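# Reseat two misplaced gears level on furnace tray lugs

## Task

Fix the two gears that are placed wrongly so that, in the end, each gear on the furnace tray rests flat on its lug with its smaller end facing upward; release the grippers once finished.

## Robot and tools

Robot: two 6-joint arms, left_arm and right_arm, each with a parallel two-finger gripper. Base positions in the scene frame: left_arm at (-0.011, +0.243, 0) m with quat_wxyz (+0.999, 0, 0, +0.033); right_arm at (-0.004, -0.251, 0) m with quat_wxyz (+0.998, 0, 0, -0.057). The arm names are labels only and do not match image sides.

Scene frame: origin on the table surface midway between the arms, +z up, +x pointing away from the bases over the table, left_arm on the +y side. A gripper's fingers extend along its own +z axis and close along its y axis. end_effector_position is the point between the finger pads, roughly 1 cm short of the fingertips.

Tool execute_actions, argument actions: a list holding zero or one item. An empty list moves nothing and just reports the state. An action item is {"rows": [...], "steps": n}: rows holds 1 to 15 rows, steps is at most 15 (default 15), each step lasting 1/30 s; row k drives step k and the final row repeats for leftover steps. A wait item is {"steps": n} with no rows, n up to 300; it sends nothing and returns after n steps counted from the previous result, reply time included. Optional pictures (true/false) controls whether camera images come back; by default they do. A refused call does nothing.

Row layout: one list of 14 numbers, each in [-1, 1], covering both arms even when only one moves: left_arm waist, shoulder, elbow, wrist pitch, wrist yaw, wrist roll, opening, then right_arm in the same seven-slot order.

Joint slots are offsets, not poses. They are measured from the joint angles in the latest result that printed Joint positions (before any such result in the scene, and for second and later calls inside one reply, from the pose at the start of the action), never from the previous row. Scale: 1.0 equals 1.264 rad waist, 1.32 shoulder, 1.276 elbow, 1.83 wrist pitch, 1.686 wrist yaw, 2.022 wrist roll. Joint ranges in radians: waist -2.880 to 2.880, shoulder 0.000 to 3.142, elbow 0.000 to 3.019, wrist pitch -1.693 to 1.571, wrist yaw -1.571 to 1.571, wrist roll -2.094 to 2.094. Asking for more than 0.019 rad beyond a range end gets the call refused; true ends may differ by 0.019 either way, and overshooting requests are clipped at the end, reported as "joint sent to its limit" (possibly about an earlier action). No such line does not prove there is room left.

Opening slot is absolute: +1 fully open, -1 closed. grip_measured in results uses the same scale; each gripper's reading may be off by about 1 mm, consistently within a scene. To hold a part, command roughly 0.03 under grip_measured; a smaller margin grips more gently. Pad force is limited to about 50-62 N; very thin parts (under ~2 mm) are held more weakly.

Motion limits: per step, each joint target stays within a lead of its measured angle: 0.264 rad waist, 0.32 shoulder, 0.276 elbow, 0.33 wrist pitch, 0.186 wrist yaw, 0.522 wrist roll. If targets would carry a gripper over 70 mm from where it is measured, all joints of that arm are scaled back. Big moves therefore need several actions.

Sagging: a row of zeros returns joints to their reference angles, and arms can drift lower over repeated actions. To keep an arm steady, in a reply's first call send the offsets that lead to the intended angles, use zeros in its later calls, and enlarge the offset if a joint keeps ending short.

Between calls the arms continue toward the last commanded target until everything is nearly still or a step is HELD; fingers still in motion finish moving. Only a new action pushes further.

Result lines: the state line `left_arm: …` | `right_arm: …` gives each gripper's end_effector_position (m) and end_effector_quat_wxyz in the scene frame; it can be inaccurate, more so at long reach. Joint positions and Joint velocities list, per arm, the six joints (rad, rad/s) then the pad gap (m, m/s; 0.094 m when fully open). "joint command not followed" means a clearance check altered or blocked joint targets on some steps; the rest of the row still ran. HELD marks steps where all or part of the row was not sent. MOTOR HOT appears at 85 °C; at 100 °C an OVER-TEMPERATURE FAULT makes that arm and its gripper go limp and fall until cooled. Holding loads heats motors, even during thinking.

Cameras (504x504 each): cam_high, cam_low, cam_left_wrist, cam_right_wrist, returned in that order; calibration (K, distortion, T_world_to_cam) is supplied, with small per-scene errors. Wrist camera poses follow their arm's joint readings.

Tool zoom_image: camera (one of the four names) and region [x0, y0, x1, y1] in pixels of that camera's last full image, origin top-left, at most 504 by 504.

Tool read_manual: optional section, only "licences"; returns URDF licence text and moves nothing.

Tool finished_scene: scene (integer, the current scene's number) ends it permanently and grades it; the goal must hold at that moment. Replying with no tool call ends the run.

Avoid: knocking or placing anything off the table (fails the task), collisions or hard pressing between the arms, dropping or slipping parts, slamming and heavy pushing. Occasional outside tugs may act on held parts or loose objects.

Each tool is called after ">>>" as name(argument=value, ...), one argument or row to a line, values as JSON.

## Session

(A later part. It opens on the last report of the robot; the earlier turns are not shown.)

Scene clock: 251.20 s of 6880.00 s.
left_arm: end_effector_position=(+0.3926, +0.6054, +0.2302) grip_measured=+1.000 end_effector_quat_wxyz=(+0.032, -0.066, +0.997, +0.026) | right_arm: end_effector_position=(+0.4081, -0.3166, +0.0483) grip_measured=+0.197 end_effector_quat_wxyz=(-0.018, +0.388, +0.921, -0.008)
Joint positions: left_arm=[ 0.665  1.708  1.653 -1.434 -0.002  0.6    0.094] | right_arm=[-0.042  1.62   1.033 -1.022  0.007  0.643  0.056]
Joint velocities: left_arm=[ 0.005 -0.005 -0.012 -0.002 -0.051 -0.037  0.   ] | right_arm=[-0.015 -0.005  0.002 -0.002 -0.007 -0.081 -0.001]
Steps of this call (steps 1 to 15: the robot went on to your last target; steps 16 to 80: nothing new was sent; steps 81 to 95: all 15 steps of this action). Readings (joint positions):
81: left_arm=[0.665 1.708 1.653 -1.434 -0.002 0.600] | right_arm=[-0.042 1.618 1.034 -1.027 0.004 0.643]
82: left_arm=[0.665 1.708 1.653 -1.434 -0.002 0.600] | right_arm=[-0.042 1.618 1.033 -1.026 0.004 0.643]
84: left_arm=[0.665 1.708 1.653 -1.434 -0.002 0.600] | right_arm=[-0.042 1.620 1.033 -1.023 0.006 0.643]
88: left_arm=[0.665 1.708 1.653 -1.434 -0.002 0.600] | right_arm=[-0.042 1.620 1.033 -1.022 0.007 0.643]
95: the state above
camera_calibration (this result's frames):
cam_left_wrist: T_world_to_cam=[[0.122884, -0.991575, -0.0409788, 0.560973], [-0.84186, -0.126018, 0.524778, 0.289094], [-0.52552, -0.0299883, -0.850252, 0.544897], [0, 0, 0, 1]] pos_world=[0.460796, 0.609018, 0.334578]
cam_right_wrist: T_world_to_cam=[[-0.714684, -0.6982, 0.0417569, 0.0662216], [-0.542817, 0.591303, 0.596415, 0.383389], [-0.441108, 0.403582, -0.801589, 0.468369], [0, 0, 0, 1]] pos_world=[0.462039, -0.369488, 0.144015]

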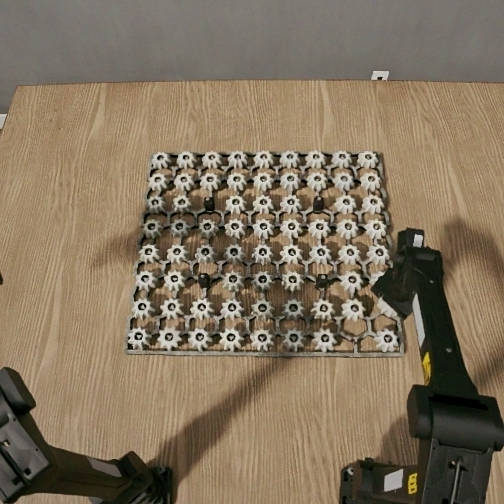

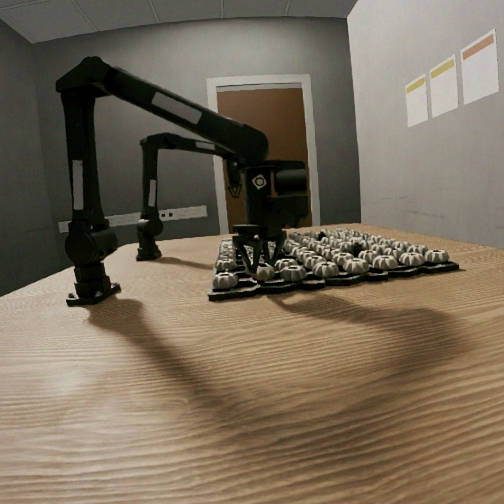

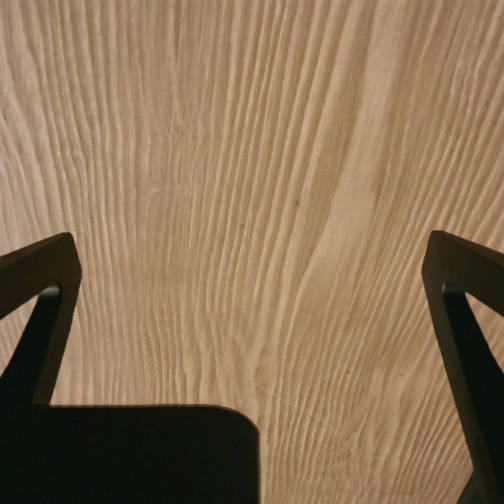

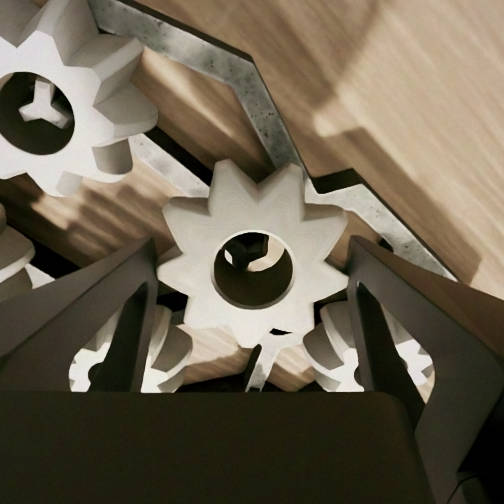

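>>> execute_actions(
  actions=[
    {"rows":[[0,0,0.015,0,0,0,1,0,-0.015,0.01,0,0,0,0.14],[0,0,0.015,0,0,0,1,0,-0.015,0.022,-0.005,0,0,0.14],[0,0,0.015,0,0,0,1,0.006,-0.015,0.022,-0.012,0,0,0.14]],"steps":15},
  ],
)

>>> zoom_image(
  camera="cam_right_wrist",
  region=[100,100,404,404],
)

Scene clock: 264.53 s of 6880.00 s.
left_arm: end_effector_position=(+0.3926, +0.6054, +0.2302) grip_measured=+1.000 end_effector_quat_wxyz=(+0.032, -0.066, +0.997, +0.026) | right_arm: end_effector_position=(+0.4063, -0.3161, +0.0497) grip_measured=+0.197 end_effector_quat_wxyz=(-0.020, +0.388, +0.921, -0.009)
Joint positions: left_arm=[ 0.665  1.708  1.653 -1.434 -0.002  0.6    0.094] | right_arm=[-0.041  1.616  1.033 -1.031  0.007  0.643  0.056]
Joint velocities: left_arm=[ 0.005 -0.015  0.007  0.002 -0.066 -0.066  0.   ] | right_arm=[-0.015  0.005  0.002  0.002 -0.022 -0.037 -0.   ]
Steps of this call (steps 1 to 15: the robot went on to your last target; steps 16 to 90: nothing new was sent; then 9.83 s passed at rest; steps 91 to 105: all 15 steps of this action). Readings (joint positions):
91: left_arm=[0.665 1.708 1.653 -1.434 -0.002 0.600] | right_arm=[-0.042 1.619 1.033 -1.022 0.008 0.643]
92: left_arm=[0.665 1.708 1.653 -1.434 -0.002 0.600] | right_arm=[-0.042 1.618 1.033 -1.022 0.008 0.643]
94: left_arm=[0.665 1.708 1.653 -1.434 -0.002 0.600] | right_arm=[-0.042 1.616 1.033 -1.026 0.008 0.643]
98: left_arm=[0.665 1.708 1.653 -1.434 -0.002 0.600] | right_arm=[-0.041 1.616 1.033 -1.031 0.007 0.643]
105: the state above
camera_calibration (this result's frames):
cam_left_wrist: T_world_to_cam=[[0.122884, -0.991575, -0.0409788, 0.560973], [-0.84186, -0.126018, 0.524778, 0.289094], [-0.52552, -0.0299883, -0.850252, 0.544897], [0, 0, 0, 1]] pos_world=[0.460796, 0.609018, 0.334578]
cam_right_wrist: T_world_to_cam=[[-0.714189, -0.698508, 0.0449526, 0.0647084], [-0.539886, 0.590604, 0.599758, 0.379695], [-0.445485, 0.404071, -0.798918, 0.470339], [0, 0, 0, 1]] pos_world=[0.460735, -0.369101, 0.145129]

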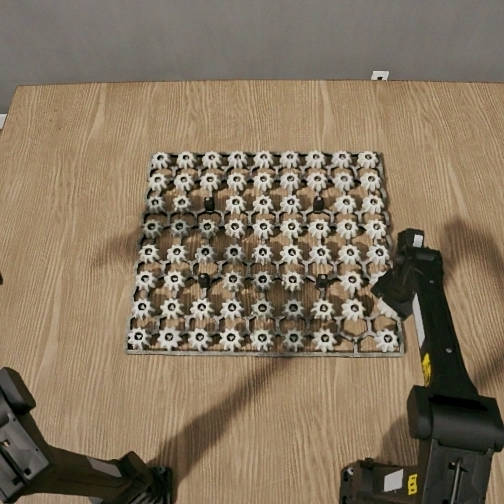

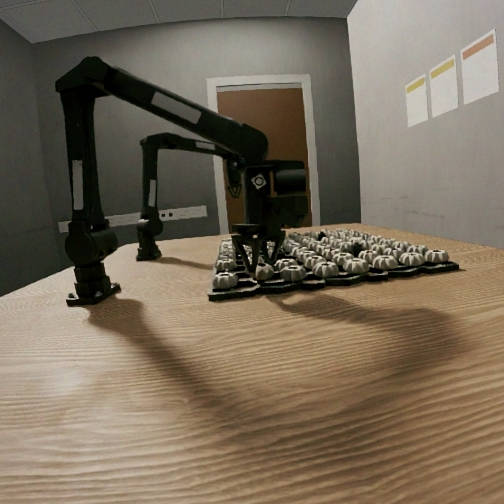

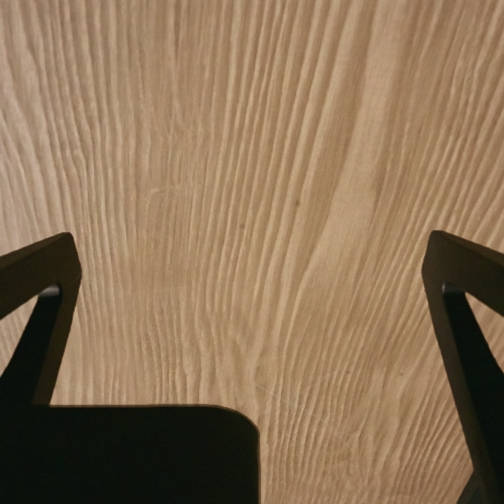

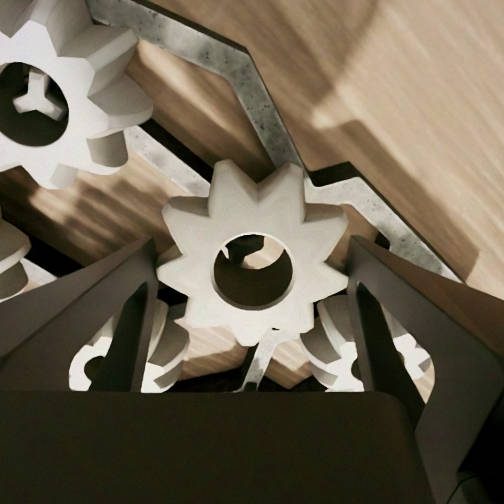

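Region (100, 100, 404, 404) of cam_right_wrist's 504x504 image, scaled by 1.658, with more detail than that image has.

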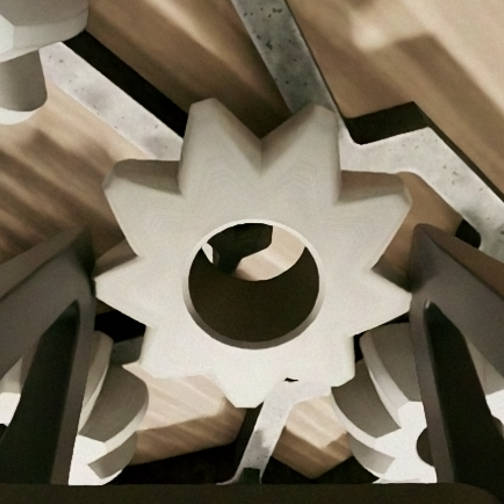

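>>> execute_actions(
  actions=[
    {"rows":[[0,0,0.015,0,0,0,1,0,-0.015,0.015,-0.008,0,0,0.14],[0,0,0.015,0,0,0,1,0,-0.025,0.03,-0.016,0,0,0.14]],"steps":15},
  ],
)

>>> zoom_image(
  camera="cam_right_wrist",
  region=[100,100,404,404],
)

Scene clock: 271.17 s of 6880.00 s.
left_arm: end_effector_position=(+0.3926, +0.6054, +0.2302) grip_measured=+1.000 end_effector_quat_wxyz=(+0.032, -0.066, +0.997, +0.026) | right_arm: end_effector_position=(+0.4034, -0.3155, +0.0563) grip_measured=+0.197 end_effector_quat_wxyz=(-0.021, +0.388, +0.921, -0.008)
Joint positions: left_arm=[ 0.665  1.708  1.653 -1.434 -0.002  0.6    0.094] | right_arm=[-0.041  1.6    1.033 -1.048  0.006  0.643  0.056]
Joint velocities: left_arm=[-0.005  0.005 -0.017 -0.017 -0.037  0.007  0.   ] | right_arm=[ 0.005 -0.005  0.012 -0.002 -0.051  0.037  0.   ]
Steps of this call (steps 1 to 15: the robot went on to your last target; steps 16 to 90: nothing new was sent; then 3.13 s passed at rest; steps 91 to 105: all 15 steps of this action). Readings (joint positions):
91: left_arm=[0.665 1.708 1.653 -1.434 -0.002 0.600] | right_arm=[-0.041 1.616 1.033 -1.031 0.007 0.643]
92: left_arm=[0.665 1.708 1.653 -1.434 -0.002 0.600] | right_arm=[-0.041 1.616 1.033 -1.033 0.007 0.643]
94: left_arm=[0.665 1.708 1.653 -1.434 -0.002 0.600] | right_arm=[-0.041 1.612 1.033 -1.039 0.006 0.643]
98: left_arm=[0.665 1.708 1.653 -1.434 -0.002 0.600] | right_arm=[-0.041 1.603 1.033 -1.047 0.006 0.643]
105: the state above
camera_calibration (this result's frames):
cam_left_wrist: T_world_to_cam=[[0.122884, -0.991575, -0.0409788, 0.560973], [-0.84186, -0.126018, 0.524778, 0.289094], [-0.52552, -0.0299883, -0.850252, 0.544897], [0, 0, 0, 1]] pos_world=[0.460796, 0.609018, 0.334578]
cam_right_wrist: T_world_to_cam=[[-0.714198, -0.698528, 0.0444943, 0.0628298], [-0.53951, 0.589883, 0.600806, 0.373354], [-0.445926, 0.405089, -0.798156, 0.474534], [0, 0, 0, 1]] pos_world=[0.457908, -0.368575, 0.151643]

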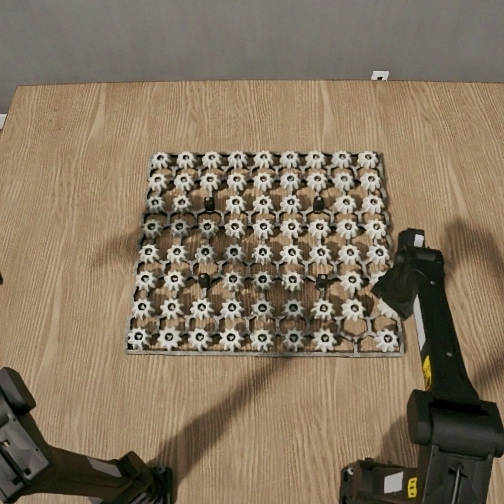

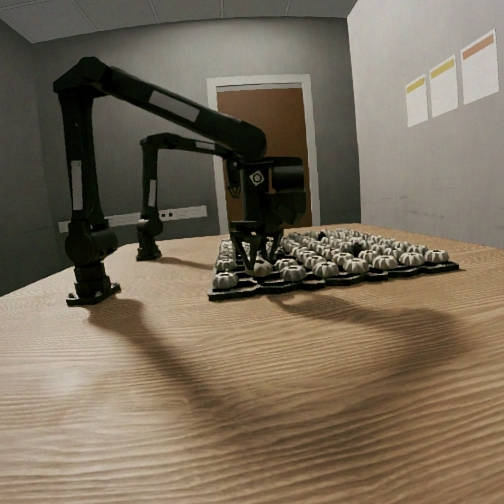

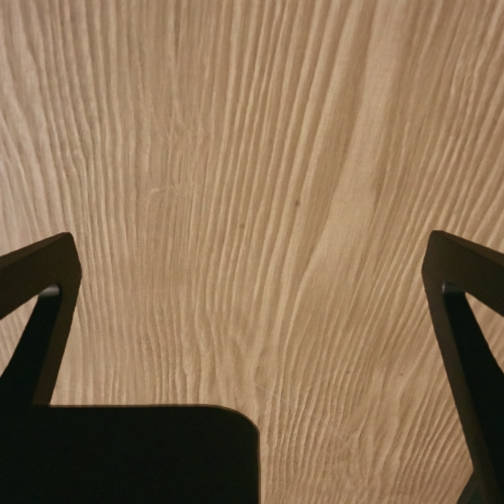

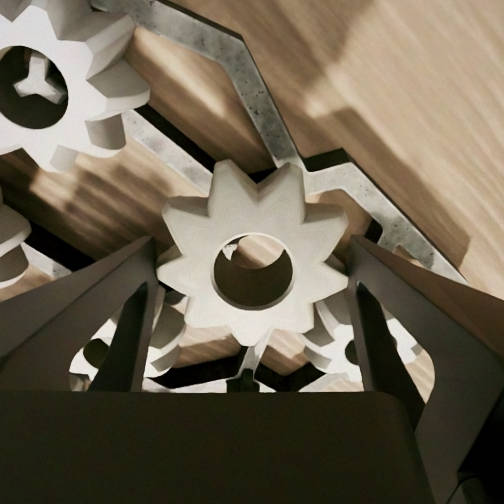

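Region (100, 100, 404, 404) of cam_right_wrist's 504x504 image, scaled by 1.658, with more detail than that image has.

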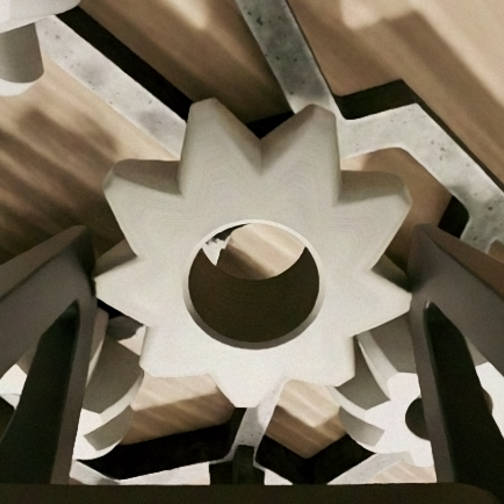

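>>> execute_actions(
  actions=[
    {"rows":[[0,0,0.015,0,0,0,1,0.015,-0.004,0.01,0.008,0,0,0.14]],"steps":15},
  ],
)

>>> zoom_image(
  camera="cam_right_wrist",
  region=[100,100,404,404],
)

Scene clock: 276.13 s of 6880.00 s.
left_arm: end_effector_position=(+0.3926, +0.6054, +0.2302) grip_measured=+1.000 end_effector_quat_wxyz=(+0.032, -0.066, +0.997, +0.026) | right_arm: end_effector_position=(+0.4050, -0.3102, +0.0563) grip_measured=+0.197 end_effector_quat_wxyz=(-0.019, +0.382, +0.924, -0.008)
Joint positions: left_arm=[ 0.665  1.708  1.653 -1.434 -0.002  0.6    0.094] | right_arm=[-0.028  1.6    1.033 -1.045  0.006  0.643  0.056]
Joint velocities: left_arm=[ 0.005 -0.015 -0.007  0.007  0.022 -0.037  0.   ] | right_arm=[-0.005 -0.005 -0.002  0.002 -0.007  0.007  0.   ]
Steps of this call (steps 1 to 15: the robot went on to your last target; steps 16 to 90: nothing new was sent; then 1.47 s passed at rest; steps 91 to 105: all 15 steps of this action). Readings (joint positions):
91: left_arm=[0.665 1.708 1.653 -1.434 -0.002 0.600] | right_arm=[-0.040 1.600 1.033 -1.048 0.006 0.643]
92: left_arm=[0.665 1.708 1.653 -1.434 -0.002 0.600] | right_arm=[-0.039 1.600 1.033 -1.047 0.006 0.643]
94: left_arm=[0.665 1.708 1.653 -1.434 -0.002 0.600] | right_arm=[-0.035 1.600 1.033 -1.046 0.006 0.643]
98: left_arm=[0.665 1.708 1.653 -1.434 -0.002 0.600] | right_arm=[-0.028 1.600 1.033 -1.045 0.006 0.643]
105: the state above
camera_calibration (this result's frames):
cam_left_wrist: T_world_to_cam=[[0.122884, -0.991575, -0.0409788, 0.560973], [-0.84186, -0.126018, 0.524778, 0.289094], [-0.52552, -0.0299883, -0.850252, 0.544897], [0, 0, 0, 1]] pos_world=[0.460796, 0.609018, 0.334578]
cam_right_wrist: T_world_to_cam=[[-0.70494, -0.707982, 0.0426683, 0.0611008], [-0.54915, 0.582884, 0.598899, 0.372916], [-0.448881, 0.398757, -0.799687, 0.472367], [0, 0, 0, 1]] pos_world=[0.459895, -0.362468, 0.151799]

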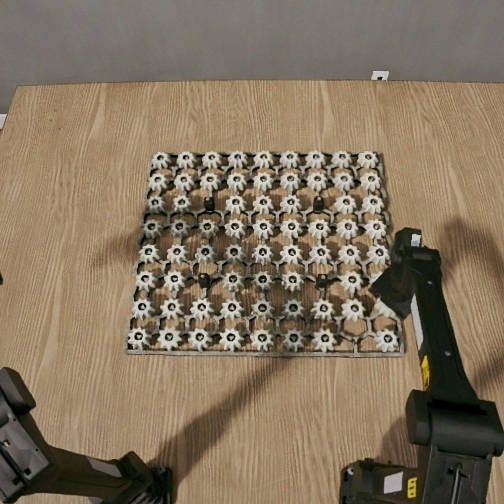

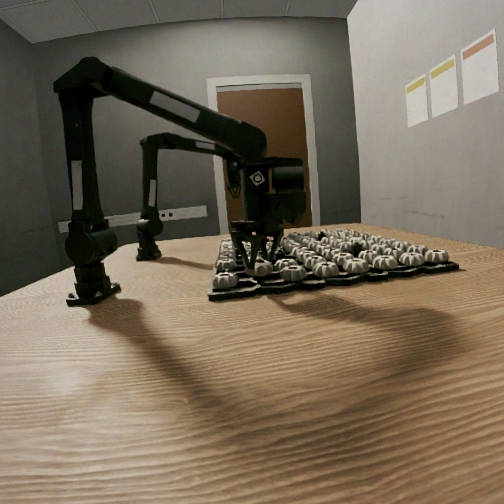

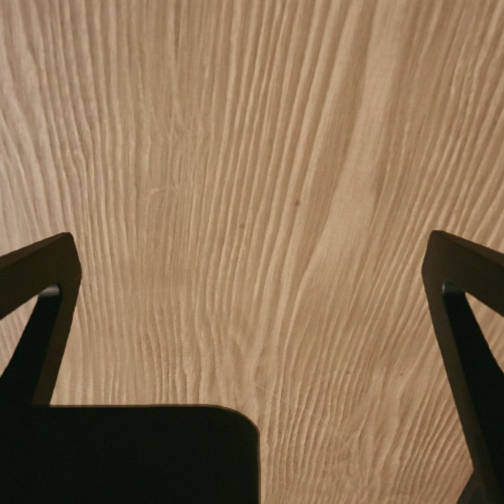

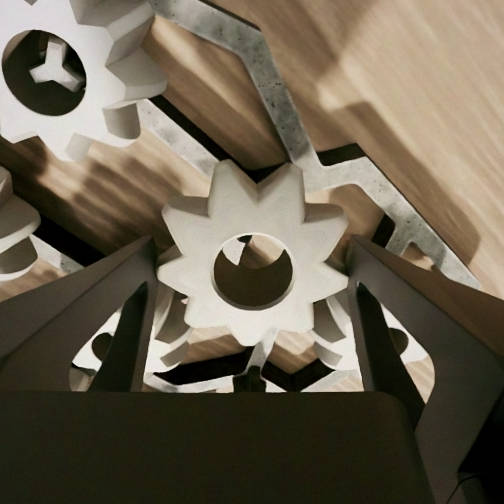

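Region (100, 100, 404, 404) of cam_right_wrist's 504x504 image, scaled by 1.658, with more detail than that image has.

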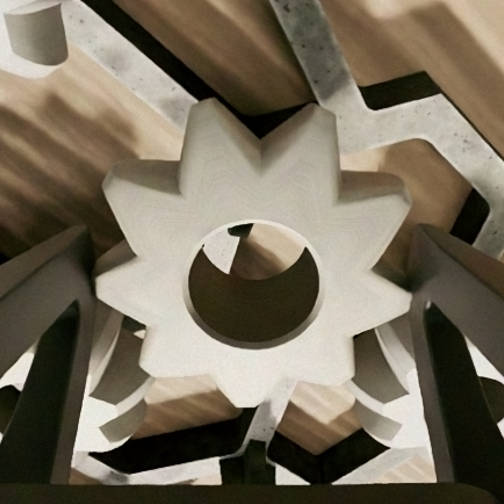

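>>> execute_actions(
  actions=[
    {"rows":[[0,0,0.015,0,0,0,1,0,0.008,-0.004,0.008,0,0,0.14],[0,0,0.015,0,0,0,1,0,0.016,-0.012,0.018,0,0,0.14],[0,0,0.015,0,0,0,1,0,0.024,-0.018,0.028,0,0,0.14]],"steps":15},
  ],
)

>>> zoom_image(
  camera="cam_right_wrist",
  region=[100,100,404,404],
)

Scene clock: 285.20 s of 6880.00 s.
left_arm: end_effector_position=(+0.3926, +0.6054, +0.2302) grip_measured=+1.000 end_effector_quat_wxyz=(+0.032, -0.066, +0.997, +0.026) | right_arm: end_effector_position=(+0.4043, -0.3099, +0.0372) grip_measured=+0.197 end_effector_quat_wxyz=(-0.023, +0.382, +0.924, -0.009)
Joint positions: left_arm=[ 0.665  1.708  1.653 -1.434 -0.002  0.6    0.094] | right_arm=[-0.028  1.633  1.014 -1.001  0.005  0.643  0.056]
Joint velocities: left_arm=[-0.005 -0.005 -0.022 -0.027 -0.051  0.007  0.   ] | right_arm=[-0.005 -0.015  0.002 -0.017  0.007 -0.007  0.001]
Steps of this call (steps 1 to 15: the robot went on to your last target; steps 16 to 90: nothing new was sent; then 5.57 s passed at rest; steps 91 to 105: all 15 steps of this action). Readings (joint positions):
91: left_arm=[0.665 1.708 1.653 -1.434 -0.002 0.600] | right_arm=[-0.028 1.600 1.033 -1.045 0.006 0.643]
92: left_arm=[0.665 1.708 1.653 -1.434 -0.002 0.600] | right_arm=[-0.028 1.601 1.032 -1.041 0.006 0.643]
94: left_arm=[0.665 1.708 1.653 -1.434 -0.002 0.600] | right_arm=[-0.028 1.606 1.026 -1.020 0.006 0.643]
98: left_arm=[0.665 1.708 1.653 -1.434 -0.002 0.600] | right_arm=[-0.028 1.626 1.015 -1.006 0.006 0.643]
105: the state above
camera_calibration (this result's frames):
cam_left_wrist: T_world_to_cam=[[0.122884, -0.991575, -0.0409788, 0.560973], [-0.84186, -0.126018, 0.524778, 0.289094], [-0.52552, -0.0299883, -0.850252, 0.544897], [0, 0, 0, 1]] pos_world=[0.460796, 0.609018, 0.334578]
cam_right_wrist: T_world_to_cam=[[-0.704614, -0.708042, 0.0468509, 0.0612799], [-0.544423, 0.581772, 0.604273, 0.381401], [-0.455107, 0.400273, -0.795399, 0.45948], [0, 0, 0, 1]] pos_world=[0.459934, -0.362416, 0.132128]

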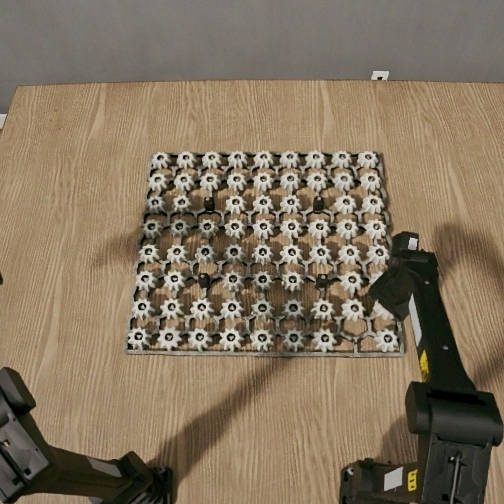

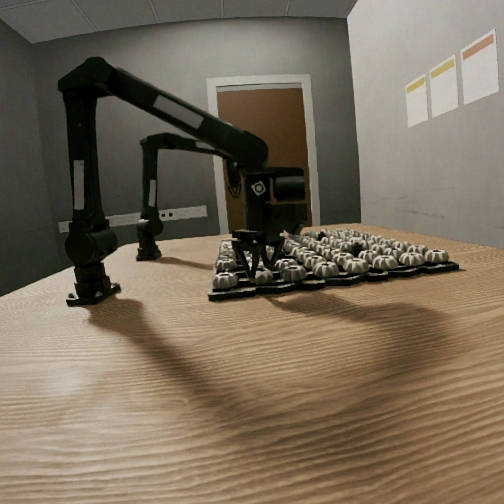

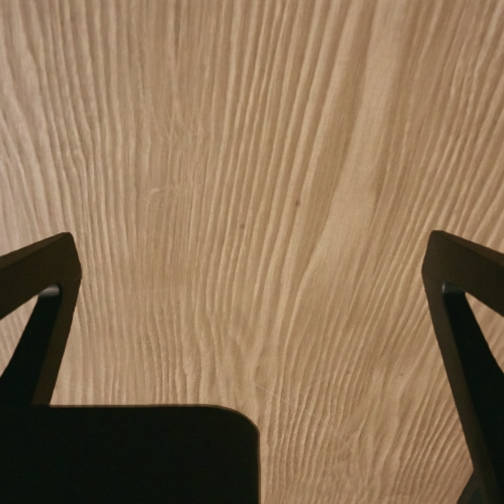

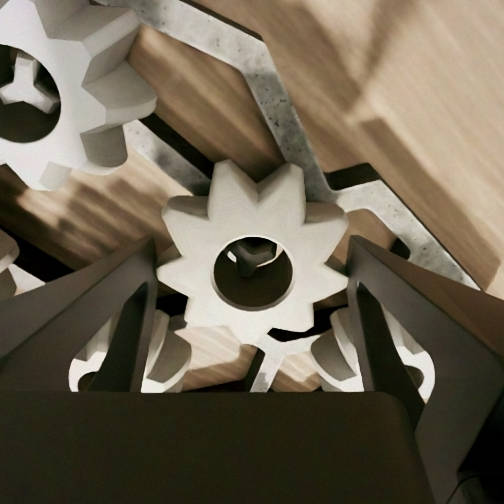

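Region (100, 100, 404, 404) of cam_right_wrist's 504x504 image, scaled by 1.658, with more detail than that image has.

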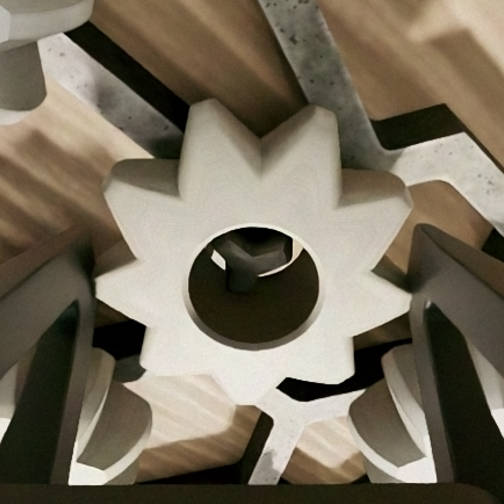

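Lug is in. Lower a bit more, then release.

>>> execute_actions(
  actions=[
    {"rows":[[0,0,0.015,0,0,0,1,0,0.008,-0.005,0.008,0,0,0.14],[0,0,0.015,0,0,0,1,0,0.012,-0.008,0.012,0,0,0.14],[0,0,0.015,0,0,0,1,0,0.012,-0.008,0.012,0,0,0.14],[0,0,0.015,0,0,0,1,0,0.012,-0.008,0.012,0,0,0.14],[0,0,0.015,0,0,0,1,0,0.012,-0.008,0.012,0,0,0.14],[0,0,0.015,0,0,0,1,0,0.012,-0.008,0.012,0,0,0.14],[0,0,0.015,0,0,0,1,0,0.012,-0.008,0.012,0,0,0.14],[0,0,0.015,0,0,0,1,0,0.012,-0.008,0.012,0,0,0.14],[0,0,0.015,0,0,0,1,0,0.012,-0.008,0.012,0,0,0.18],[0,0,0.015,0,0,0,1,0,0.012,-0.008,0.012,0,0,0.21],[0,0,0.015,0,0,0,1,0,0.012,-0.008,0.012,0,0,0.25],[0,0,0.015,0,0,0,1,0,0.012,-0.008,0.012,0,0,0.3],[0,0,0.015,0,0,0,1,0,0.012,-0.008,0.012,0,0,0.36]],"steps":15},
  ],
)

>>> execute_actions(
  actions=[
    {"rows":[[0,0,0,0,0,0,1,0,-0.05,0.02,0,0,0,0.36],[0,0,0,0,0,0,1,0,-0.12,0.08,-0.05,0,0,0.36],[0,0,0,0,0,0,1,0.1,-0.2,0.2,-0.12,0,0,0.36]],"steps":15},
  ],
)

Scene clock: 293.97 s of 6880.00 s.
left_arm: end_effector_position=(+0.3926, +0.6054, +0.2302) grip_measured=+1.000 end_effector_quat_wxyz=(+0.032, -0.066, +0.997, +0.026) | right_arm: end_effector_position=(+0.4044, -0.3098, +0.0338) grip_measured=+0.357 end_effector_quat_wxyz=(-0.023, +0.382, +0.924, -0.008)
Joint positions: left_arm=[ 0.665  1.708  1.653 -1.434 -0.002  0.6    0.094] | right_arm=[-0.028  1.638  1.01  -0.991  0.004  0.643  0.064]
Joint velocities: left_arm=[ 0.005 -0.005  0.007 -0.007 -0.007 -0.037  0.   ] | right_arm=[ 0.005  0.005  0.012 -0.012  0.007 -0.007  0.004]
Steps of this call (steps 1 to 15: the robot went on to your last target; steps 16 to 90: nothing new was sent; then 5.27 s passed at rest; steps 91 to 105: all 15 steps of this action). Readings (joint positions):
91: left_arm=[0.665 1.708 1.653 -1.434 -0.002 0.600] | right_arm=[-0.028 1.633 1.014 -1.001 0.005 0.643]
92: left_arm=[0.665 1.708 1.653 -1.434 -0.002 0.600] | right_arm=[-0.028 1.634 1.013 -0.998 0.005 0.643]
94: left_arm=[0.665 1.708 1.653 -1.434 -0.002 0.600] | right_arm=[-0.028 1.636 1.011 -0.993 0.005 0.643]
98: left_arm=[0.665 1.708 1.653 -1.434 -0.002 0.600] | right_arm=[-0.028 1.638 1.010 -0.992 0.004 0.643]
105: the state above
camera_calibration (this result's frames):
cam_left_wrist: T_world_to_cam=[[0.122884, -0.991575, -0.0409788, 0.560973], [-0.84186, -0.126018, 0.524778, 0.289094], [-0.52552, -0.0299883, -0.850252, 0.544897], [0, 0, 0, 1]] pos_world=[0.460796, 0.609018, 0.334578]
cam_right_wrist: T_world_to_cam=[[-0.704696, -0.70805, 0.0454801, 0.0617551], [-0.544944, 0.581183, 0.604369, 0.383435], [-0.454356, 0.401113, -0.795405, 0.456783], [0, 0, 0, 1]] pos_world=[0.460011, -0.362342, 0.128783]

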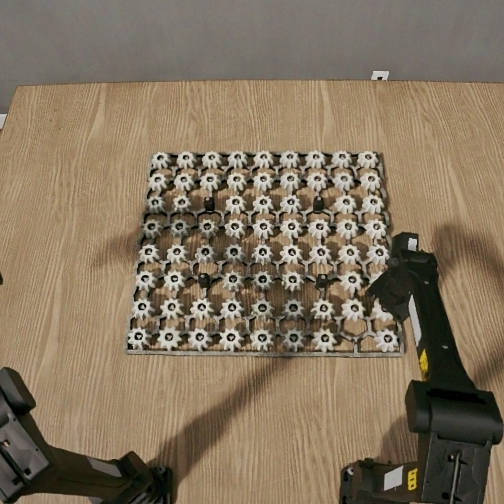

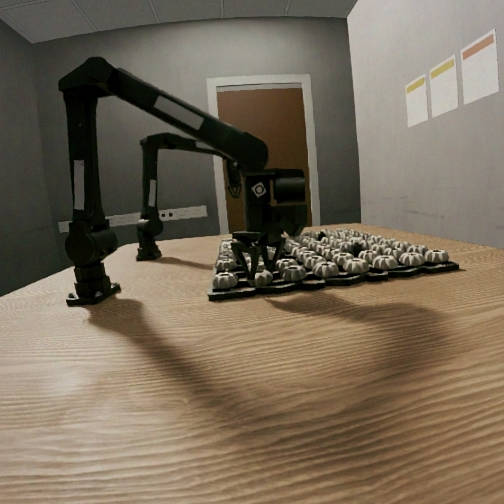

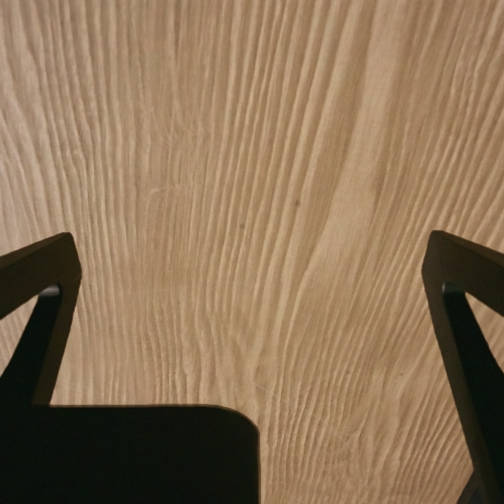

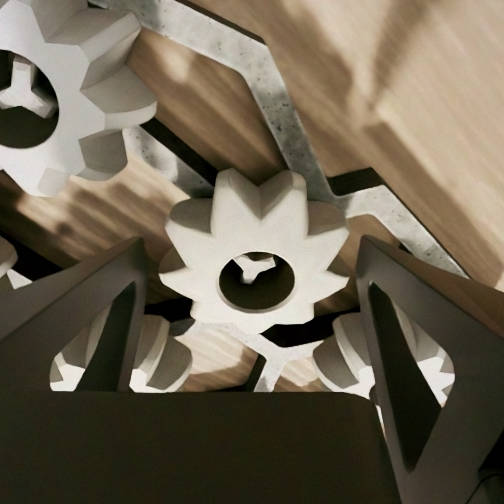

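Scene clock: 294.47 s of 6880.00 s.
left_arm: end_effector_position=(+0.3926, +0.6054, +0.2302) grip_measured=+1.000 end_effector_quat_wxyz=(+0.032, -0.066, +0.997, +0.026) | right_arm: end_effector_position=(+0.4395, -0.2603, +0.2111) grip_measured=+0.359 end_effector_quat_wxyz=(+0.102, +0.323, +0.940, +0.031)
Joint positions: left_arm=[ 0.665  1.708  1.653 -1.434 -0.002  0.6    0.094] | right_arm=[ 0.094  1.374  1.206 -1.189  0.004  0.643  0.064]
Joint velocities: left_arm=[ 0.005 -0.015 -0.007  0.007 -0.022 -0.081  0.   ] | right_arm=[ 0.161 -0.396  0.564 -0.09   0.022  0.022 -0.001]
Steps of this call (steps 1 to 15: all 15 steps of this action). Readings (joint positions):
1: left_arm=[0.665 1.708 1.653 -1.434 -0.002 0.600] | right_arm=[-0.028 1.635 1.010 -0.991 0.004 0.643]
2: left_arm=[0.665 1.708 1.653 -1.434 -0.002 0.600] | right_arm=[-0.028 1.626 1.010 -1.001 0.004 0.643]
4: left_arm=[0.665 1.708 1.653 -1.434 -0.002 0.600] | right_arm=[-0.021 1.593 1.018 -1.042 0.004 0.643]
8: left_arm=[0.665 1.708 1.653 -1.434 -0.002 0.600] | right_arm=[0.022 1.505 1.062 -1.110 0.004 0.643]
15: the state above
camera_calibration (this result's frames):
cam_left_wrist: T_world_to_cam=[[0.122884, -0.991575, -0.0409788, 0.560973], [-0.84186, -0.126018, 0.524778, 0.289094], [-0.52552, -0.0299883, -0.850252, 0.544897], [0, 0, 0, 1]] pos_world=[0.460796, 0.609018, 0.334578]
cam_right_wrist: T_world_to_cam=[[-0.604617, -0.788749, -0.110968, 0.0814315], [-0.747121, 0.513294, 0.422303, 0.376232], [-0.276132, 0.338238, -0.899637, 0.521166], [0, 0, 0, 1]] pos_world=[0.474236, -0.305167, 0.319013]

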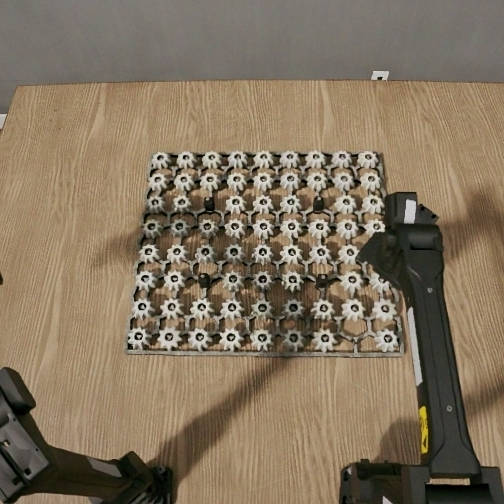

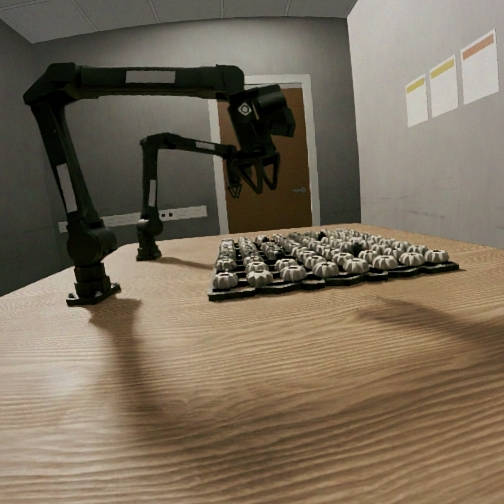

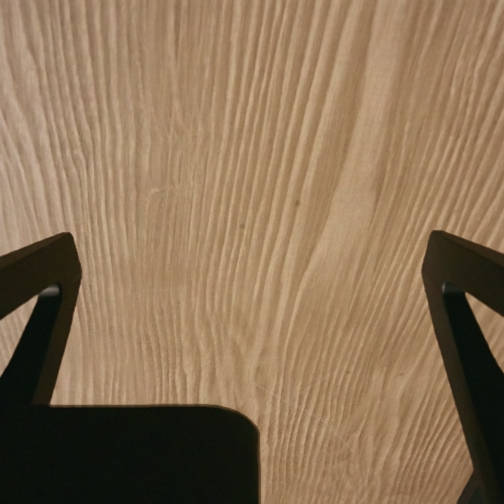

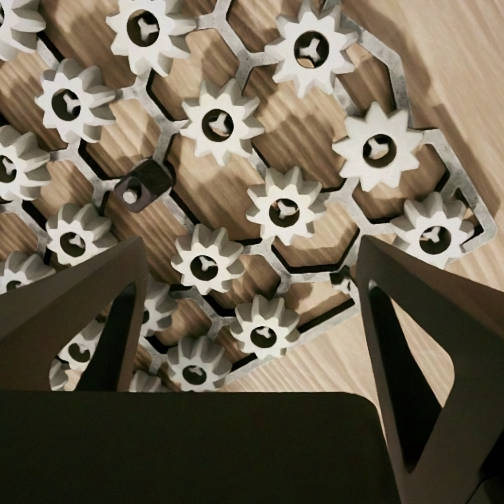

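>>> zoom_image(
  camera="cam_high",
  region=[120,260,420,360],
)

>>> zoom_image(
  camera="cam_high",
  region=[120,145,420,265],
)

>>> zoom_image(
  camera="cam_low",
  region=[200,220,470,310],
)

Region (120, 260, 420, 360) of cam_high's 504x504 image, scaled by 1.680, with more detail than that image has.

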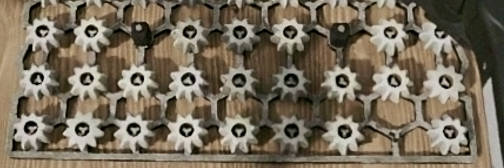

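Region (120, 145, 420, 265) of cam_high's 504x504 image, scaled by 1.680, with more detail than that image has; it fills the top 202 rows of this view, and the rest is white.

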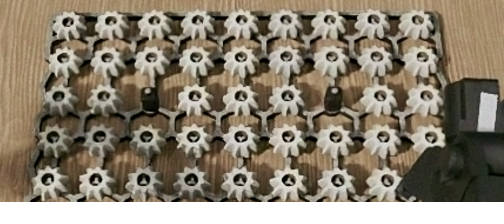

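Region (200, 220, 470, 310) of cam_low's 504x504 image, scaled by 1.867, with more detail than that image has.

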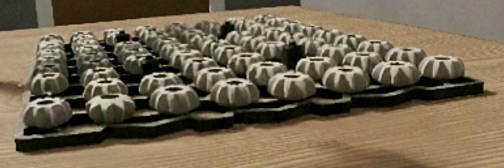

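>>> execute_actions(
  actions=[],
  pictures=false,
)

Scene clock: 302.93 s of 6880.00 s.
left_arm: end_effector_position=(+0.3926, +0.6054, +0.2302) grip_measured=+1.000 end_effector_quat_wxyz=(+0.032, -0.066, +0.997, +0.026) | right_arm: end_effector_position=(+0.4470, -0.2578, +0.2310) grip_measured=+0.359 end_effector_quat_wxyz=(+0.120, +0.320, +0.939, +0.037)
Joint positions: left_arm=[ 0.665  1.708  1.653 -1.434 -0.002  0.6    0.094] | right_arm=[ 0.1    1.363  1.243 -1.199  0.004  0.643  0.064]
Joint velocities: left_arm=[-0.005 -0.015 -0.017  0.007 -0.037 -0.022  0.   ] | right_arm=[-0.005 -0.005 -0.017  0.007  0.007 -0.037  0.   ]
Steps of this call (steps 1 to 30: the robot went on to your last target; steps 31 to 90: nothing new was sent; then 5.47 s passed at rest). Readings (joint positions):
1: left_arm=[0.665 1.708 1.653 -1.434 -0.002 0.600] | right_arm=[0.098 1.362 1.223 -1.191 0.004 0.643]
2: left_arm=[0.665 1.708 1.653 -1.434 -0.002 0.600] | right_arm=[0.100 1.352 1.234 -1.192 0.004 0.643]
4: left_arm=[0.665 1.708 1.653 -1.434 -0.002 0.600] | right_arm=[0.100 1.340 1.243 -1.192 0.004 0.643]
8: left_arm=[0.665 1.708 1.653 -1.434 -0.002 0.600] | right_arm=[0.100 1.347 1.243 -1.198 0.004 0.643]
90: the state above
All arms were judged still, so your last target was given up. Only a new action makes them travel on or press farther. Fingers that are still opening or closing keep moving.

Deltas: q1 +.456→.36; q2 +.203→.154; q3 +.366→.287; q4 −.415→−.227; q6→1.57-ish skip.

>>> execute_actions(
  actions=[
    {"rows":[[0,0,0.015,0,0,0,1,0.36,0.154,0.29,-0.227,0,0,1]],"steps":15},
  ],
  pictures=false,
)

>>> execute_actions(
  actions=[
    {"steps":45},
  ],
)

Scene clock: 306.37 s of 6880.00 s.
left_arm: end_effector_position=(+0.3926, +0.6054, +0.2302) grip_measured=+1.000 end_effector_quat_wxyz=(+0.032, -0.066, +0.997, +0.026) | right_arm: end_effector_position=(+0.4048, -0.0339, +0.2605) grip_measured=+1.000 end_effector_quat_wxyz=(-0.014, +0.077, +0.997, -0.009)
Joint positions: left_arm=[ 0.665  1.708  1.653 -1.434 -0.002  0.6    0.094] | right_arm=[ 0.602  1.568  1.559 -1.596  0.001  0.643  0.094]
Joint velocities: left_arm=[-0.005 -0.005 -0.012 -0.007 -0.022  0.051  0.   ] | right_arm=[ 0.044 -0.044  0.071 -0.105 -0.022  0.022  0.   ]
Steps of this call (steps 1 to 88: nothing new was sent; steps 89 to 103: all 15 steps of this action). Readings (joint positions):
89: left_arm=[0.665 1.708 1.653 -1.434 -0.002 0.600] | right_arm=[0.110 1.371 1.255 -1.231 0.009 0.643]
90: left_arm=[0.665 1.708 1.653 -1.434 -0.002 0.600] | right_arm=[0.130 1.390 1.286 -1.297 0.012 0.643]
92: left_arm=[0.665 1.708 1.653 -1.434 -0.002 0.600] | right_arm=[0.202 1.440 1.357 -1.403 0.012 0.643]
96: left_arm=[0.665 1.708 1.653 -1.434 -0.002 0.600] | right_arm=[0.381 1.520 1.464 -1.509 0.011 0.643]
103: the state above

Scene clock: 307.87 s of 6880.00 s.
left_arm: end_effector_position=(+0.3926, +0.6054, +0.2302) grip_measured=+1.000 end_effector_quat_wxyz=(+0.032, -0.066, +0.997, +0.026) | right_arm: end_effector_position=(+0.4139, -0.0559, +0.2626) grip_measured=+1.000 end_effector_quat_wxyz=(-0.014, +0.102, +0.995, -0.010)
Joint positions: left_arm=[ 0.665  1.708  1.653 -1.434 -0.002  0.6    0.094] | right_arm=[ 0.552  1.565  1.561 -1.602  0.003  0.643  0.094]
Joint velocities: left_arm=[-0.015 -0.005  0.012 -0.002  0.007 -0.007  0.   ] | right_arm=[ 0.005  0.005  0.007  0.002 -0.066  0.037  0.   ]
Steps of this call (steps 1 to 30: the robot went on to your last target; steps 31 to 45: nothing new was sent). Readings (joint positions):
1: left_arm=[0.665 1.708 1.653 -1.434 -0.002 0.600] | right_arm=[0.602 1.566 1.561 -1.598 0.001 0.643]
2: left_arm=[0.665 1.708 1.653 -1.434 -0.002 0.600] | right_arm=[0.596 1.565 1.561 -1.600 0.001 0.643]
4: left_arm=[0.665 1.708 1.653 -1.434 -0.002 0.600] | right_arm=[0.578 1.565 1.561 -1.602 0.001 0.643]
8: left_arm=[0.665 1.708 1.653 -1.434 -0.002 0.600] | right_arm=[0.553 1.565 1.561 -1.602 0.003 0.643]
45: the state above
All arms were judged still, so your last target was given up. Only a new action makes them travel on or press farther. Fingers that are still opening or closing keep moving.
camera_calibration (this result's frames):
cam_left_wrist: T_world_to_cam=[[0.122884, -0.991575, -0.0409788, 0.560973], [-0.84186, -0.126018, 0.524778, 0.289094], [-0.52552, -0.0299883, -0.850252, 0.544897], [0, 0, 0, 1]] pos_world=[0.460796, 0.609018, 0.334578]
cam_right_wrist: T_world_to_cam=[[-0.202466, -0.978594, 0.03689, 0.017064], [-0.781288, 0.184127, 0.596394, 0.180508], [-0.59042, 0.091928, -0.801844, 0.581981], [0, 0, 0, 1]] pos_world=[0.488097, -0.070038, 0.358374]

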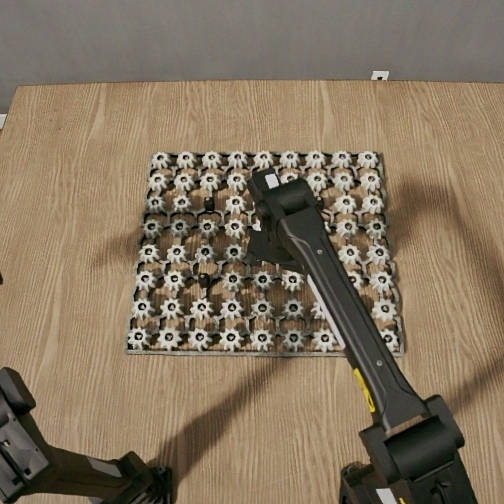

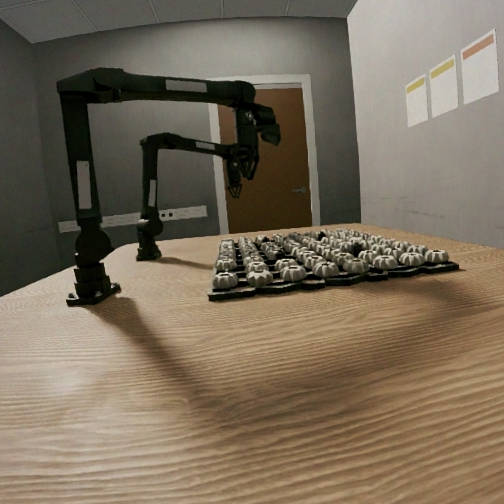

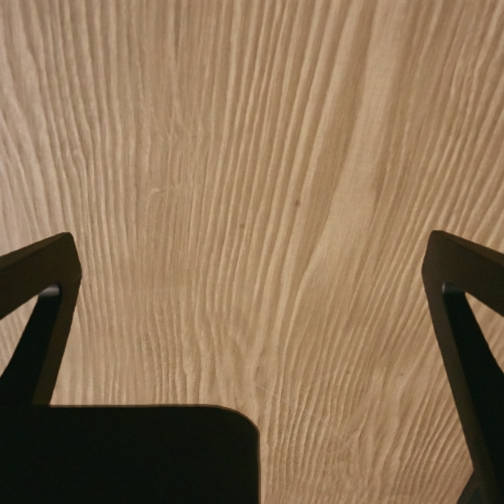

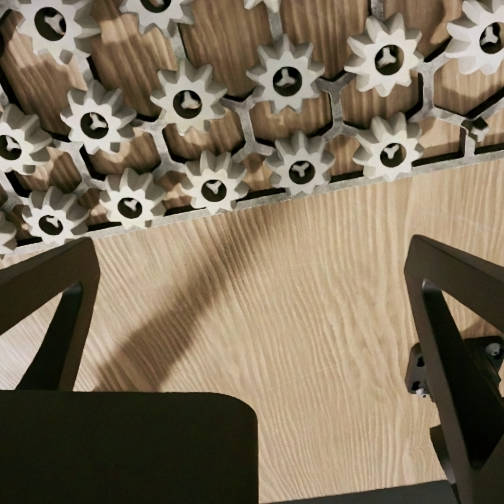

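>>> zoom_image(
  camera="cam_low",
  region=[205,230,345,300],
)

>>> zoom_image(
  camera="cam_right_wrist",
  region=[0,0,504,250],
)

Region (205, 230, 345, 300) of cam_low's 504x504 image, scaled by 3.600, with more detail than that image has.

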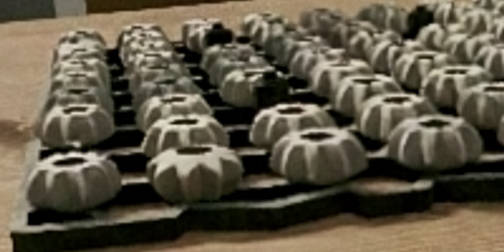

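Region (0, 0, 504, 250) of cam_right_wrist's 504x504 image, scaled by 1.000; it fills the top 250 rows of this view, and the rest is white.

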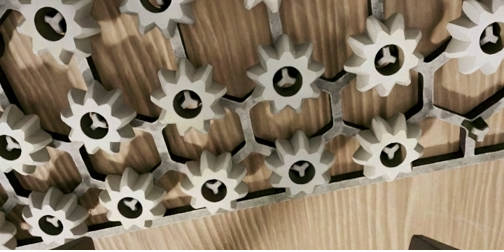

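>>> zoom_image(
  camera="cam_right_wrist",
  region=[40,0,440,160],
)

Region (40, 0, 440, 160) of cam_right_wrist's 504x504 image, scaled by 1.260, with more detail than that image has; it fills the top 202 rows of this view, and the rest is white.

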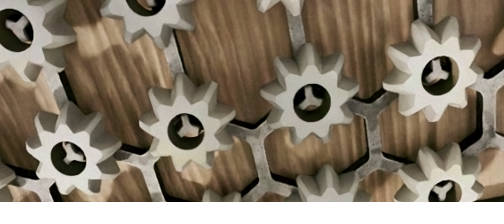

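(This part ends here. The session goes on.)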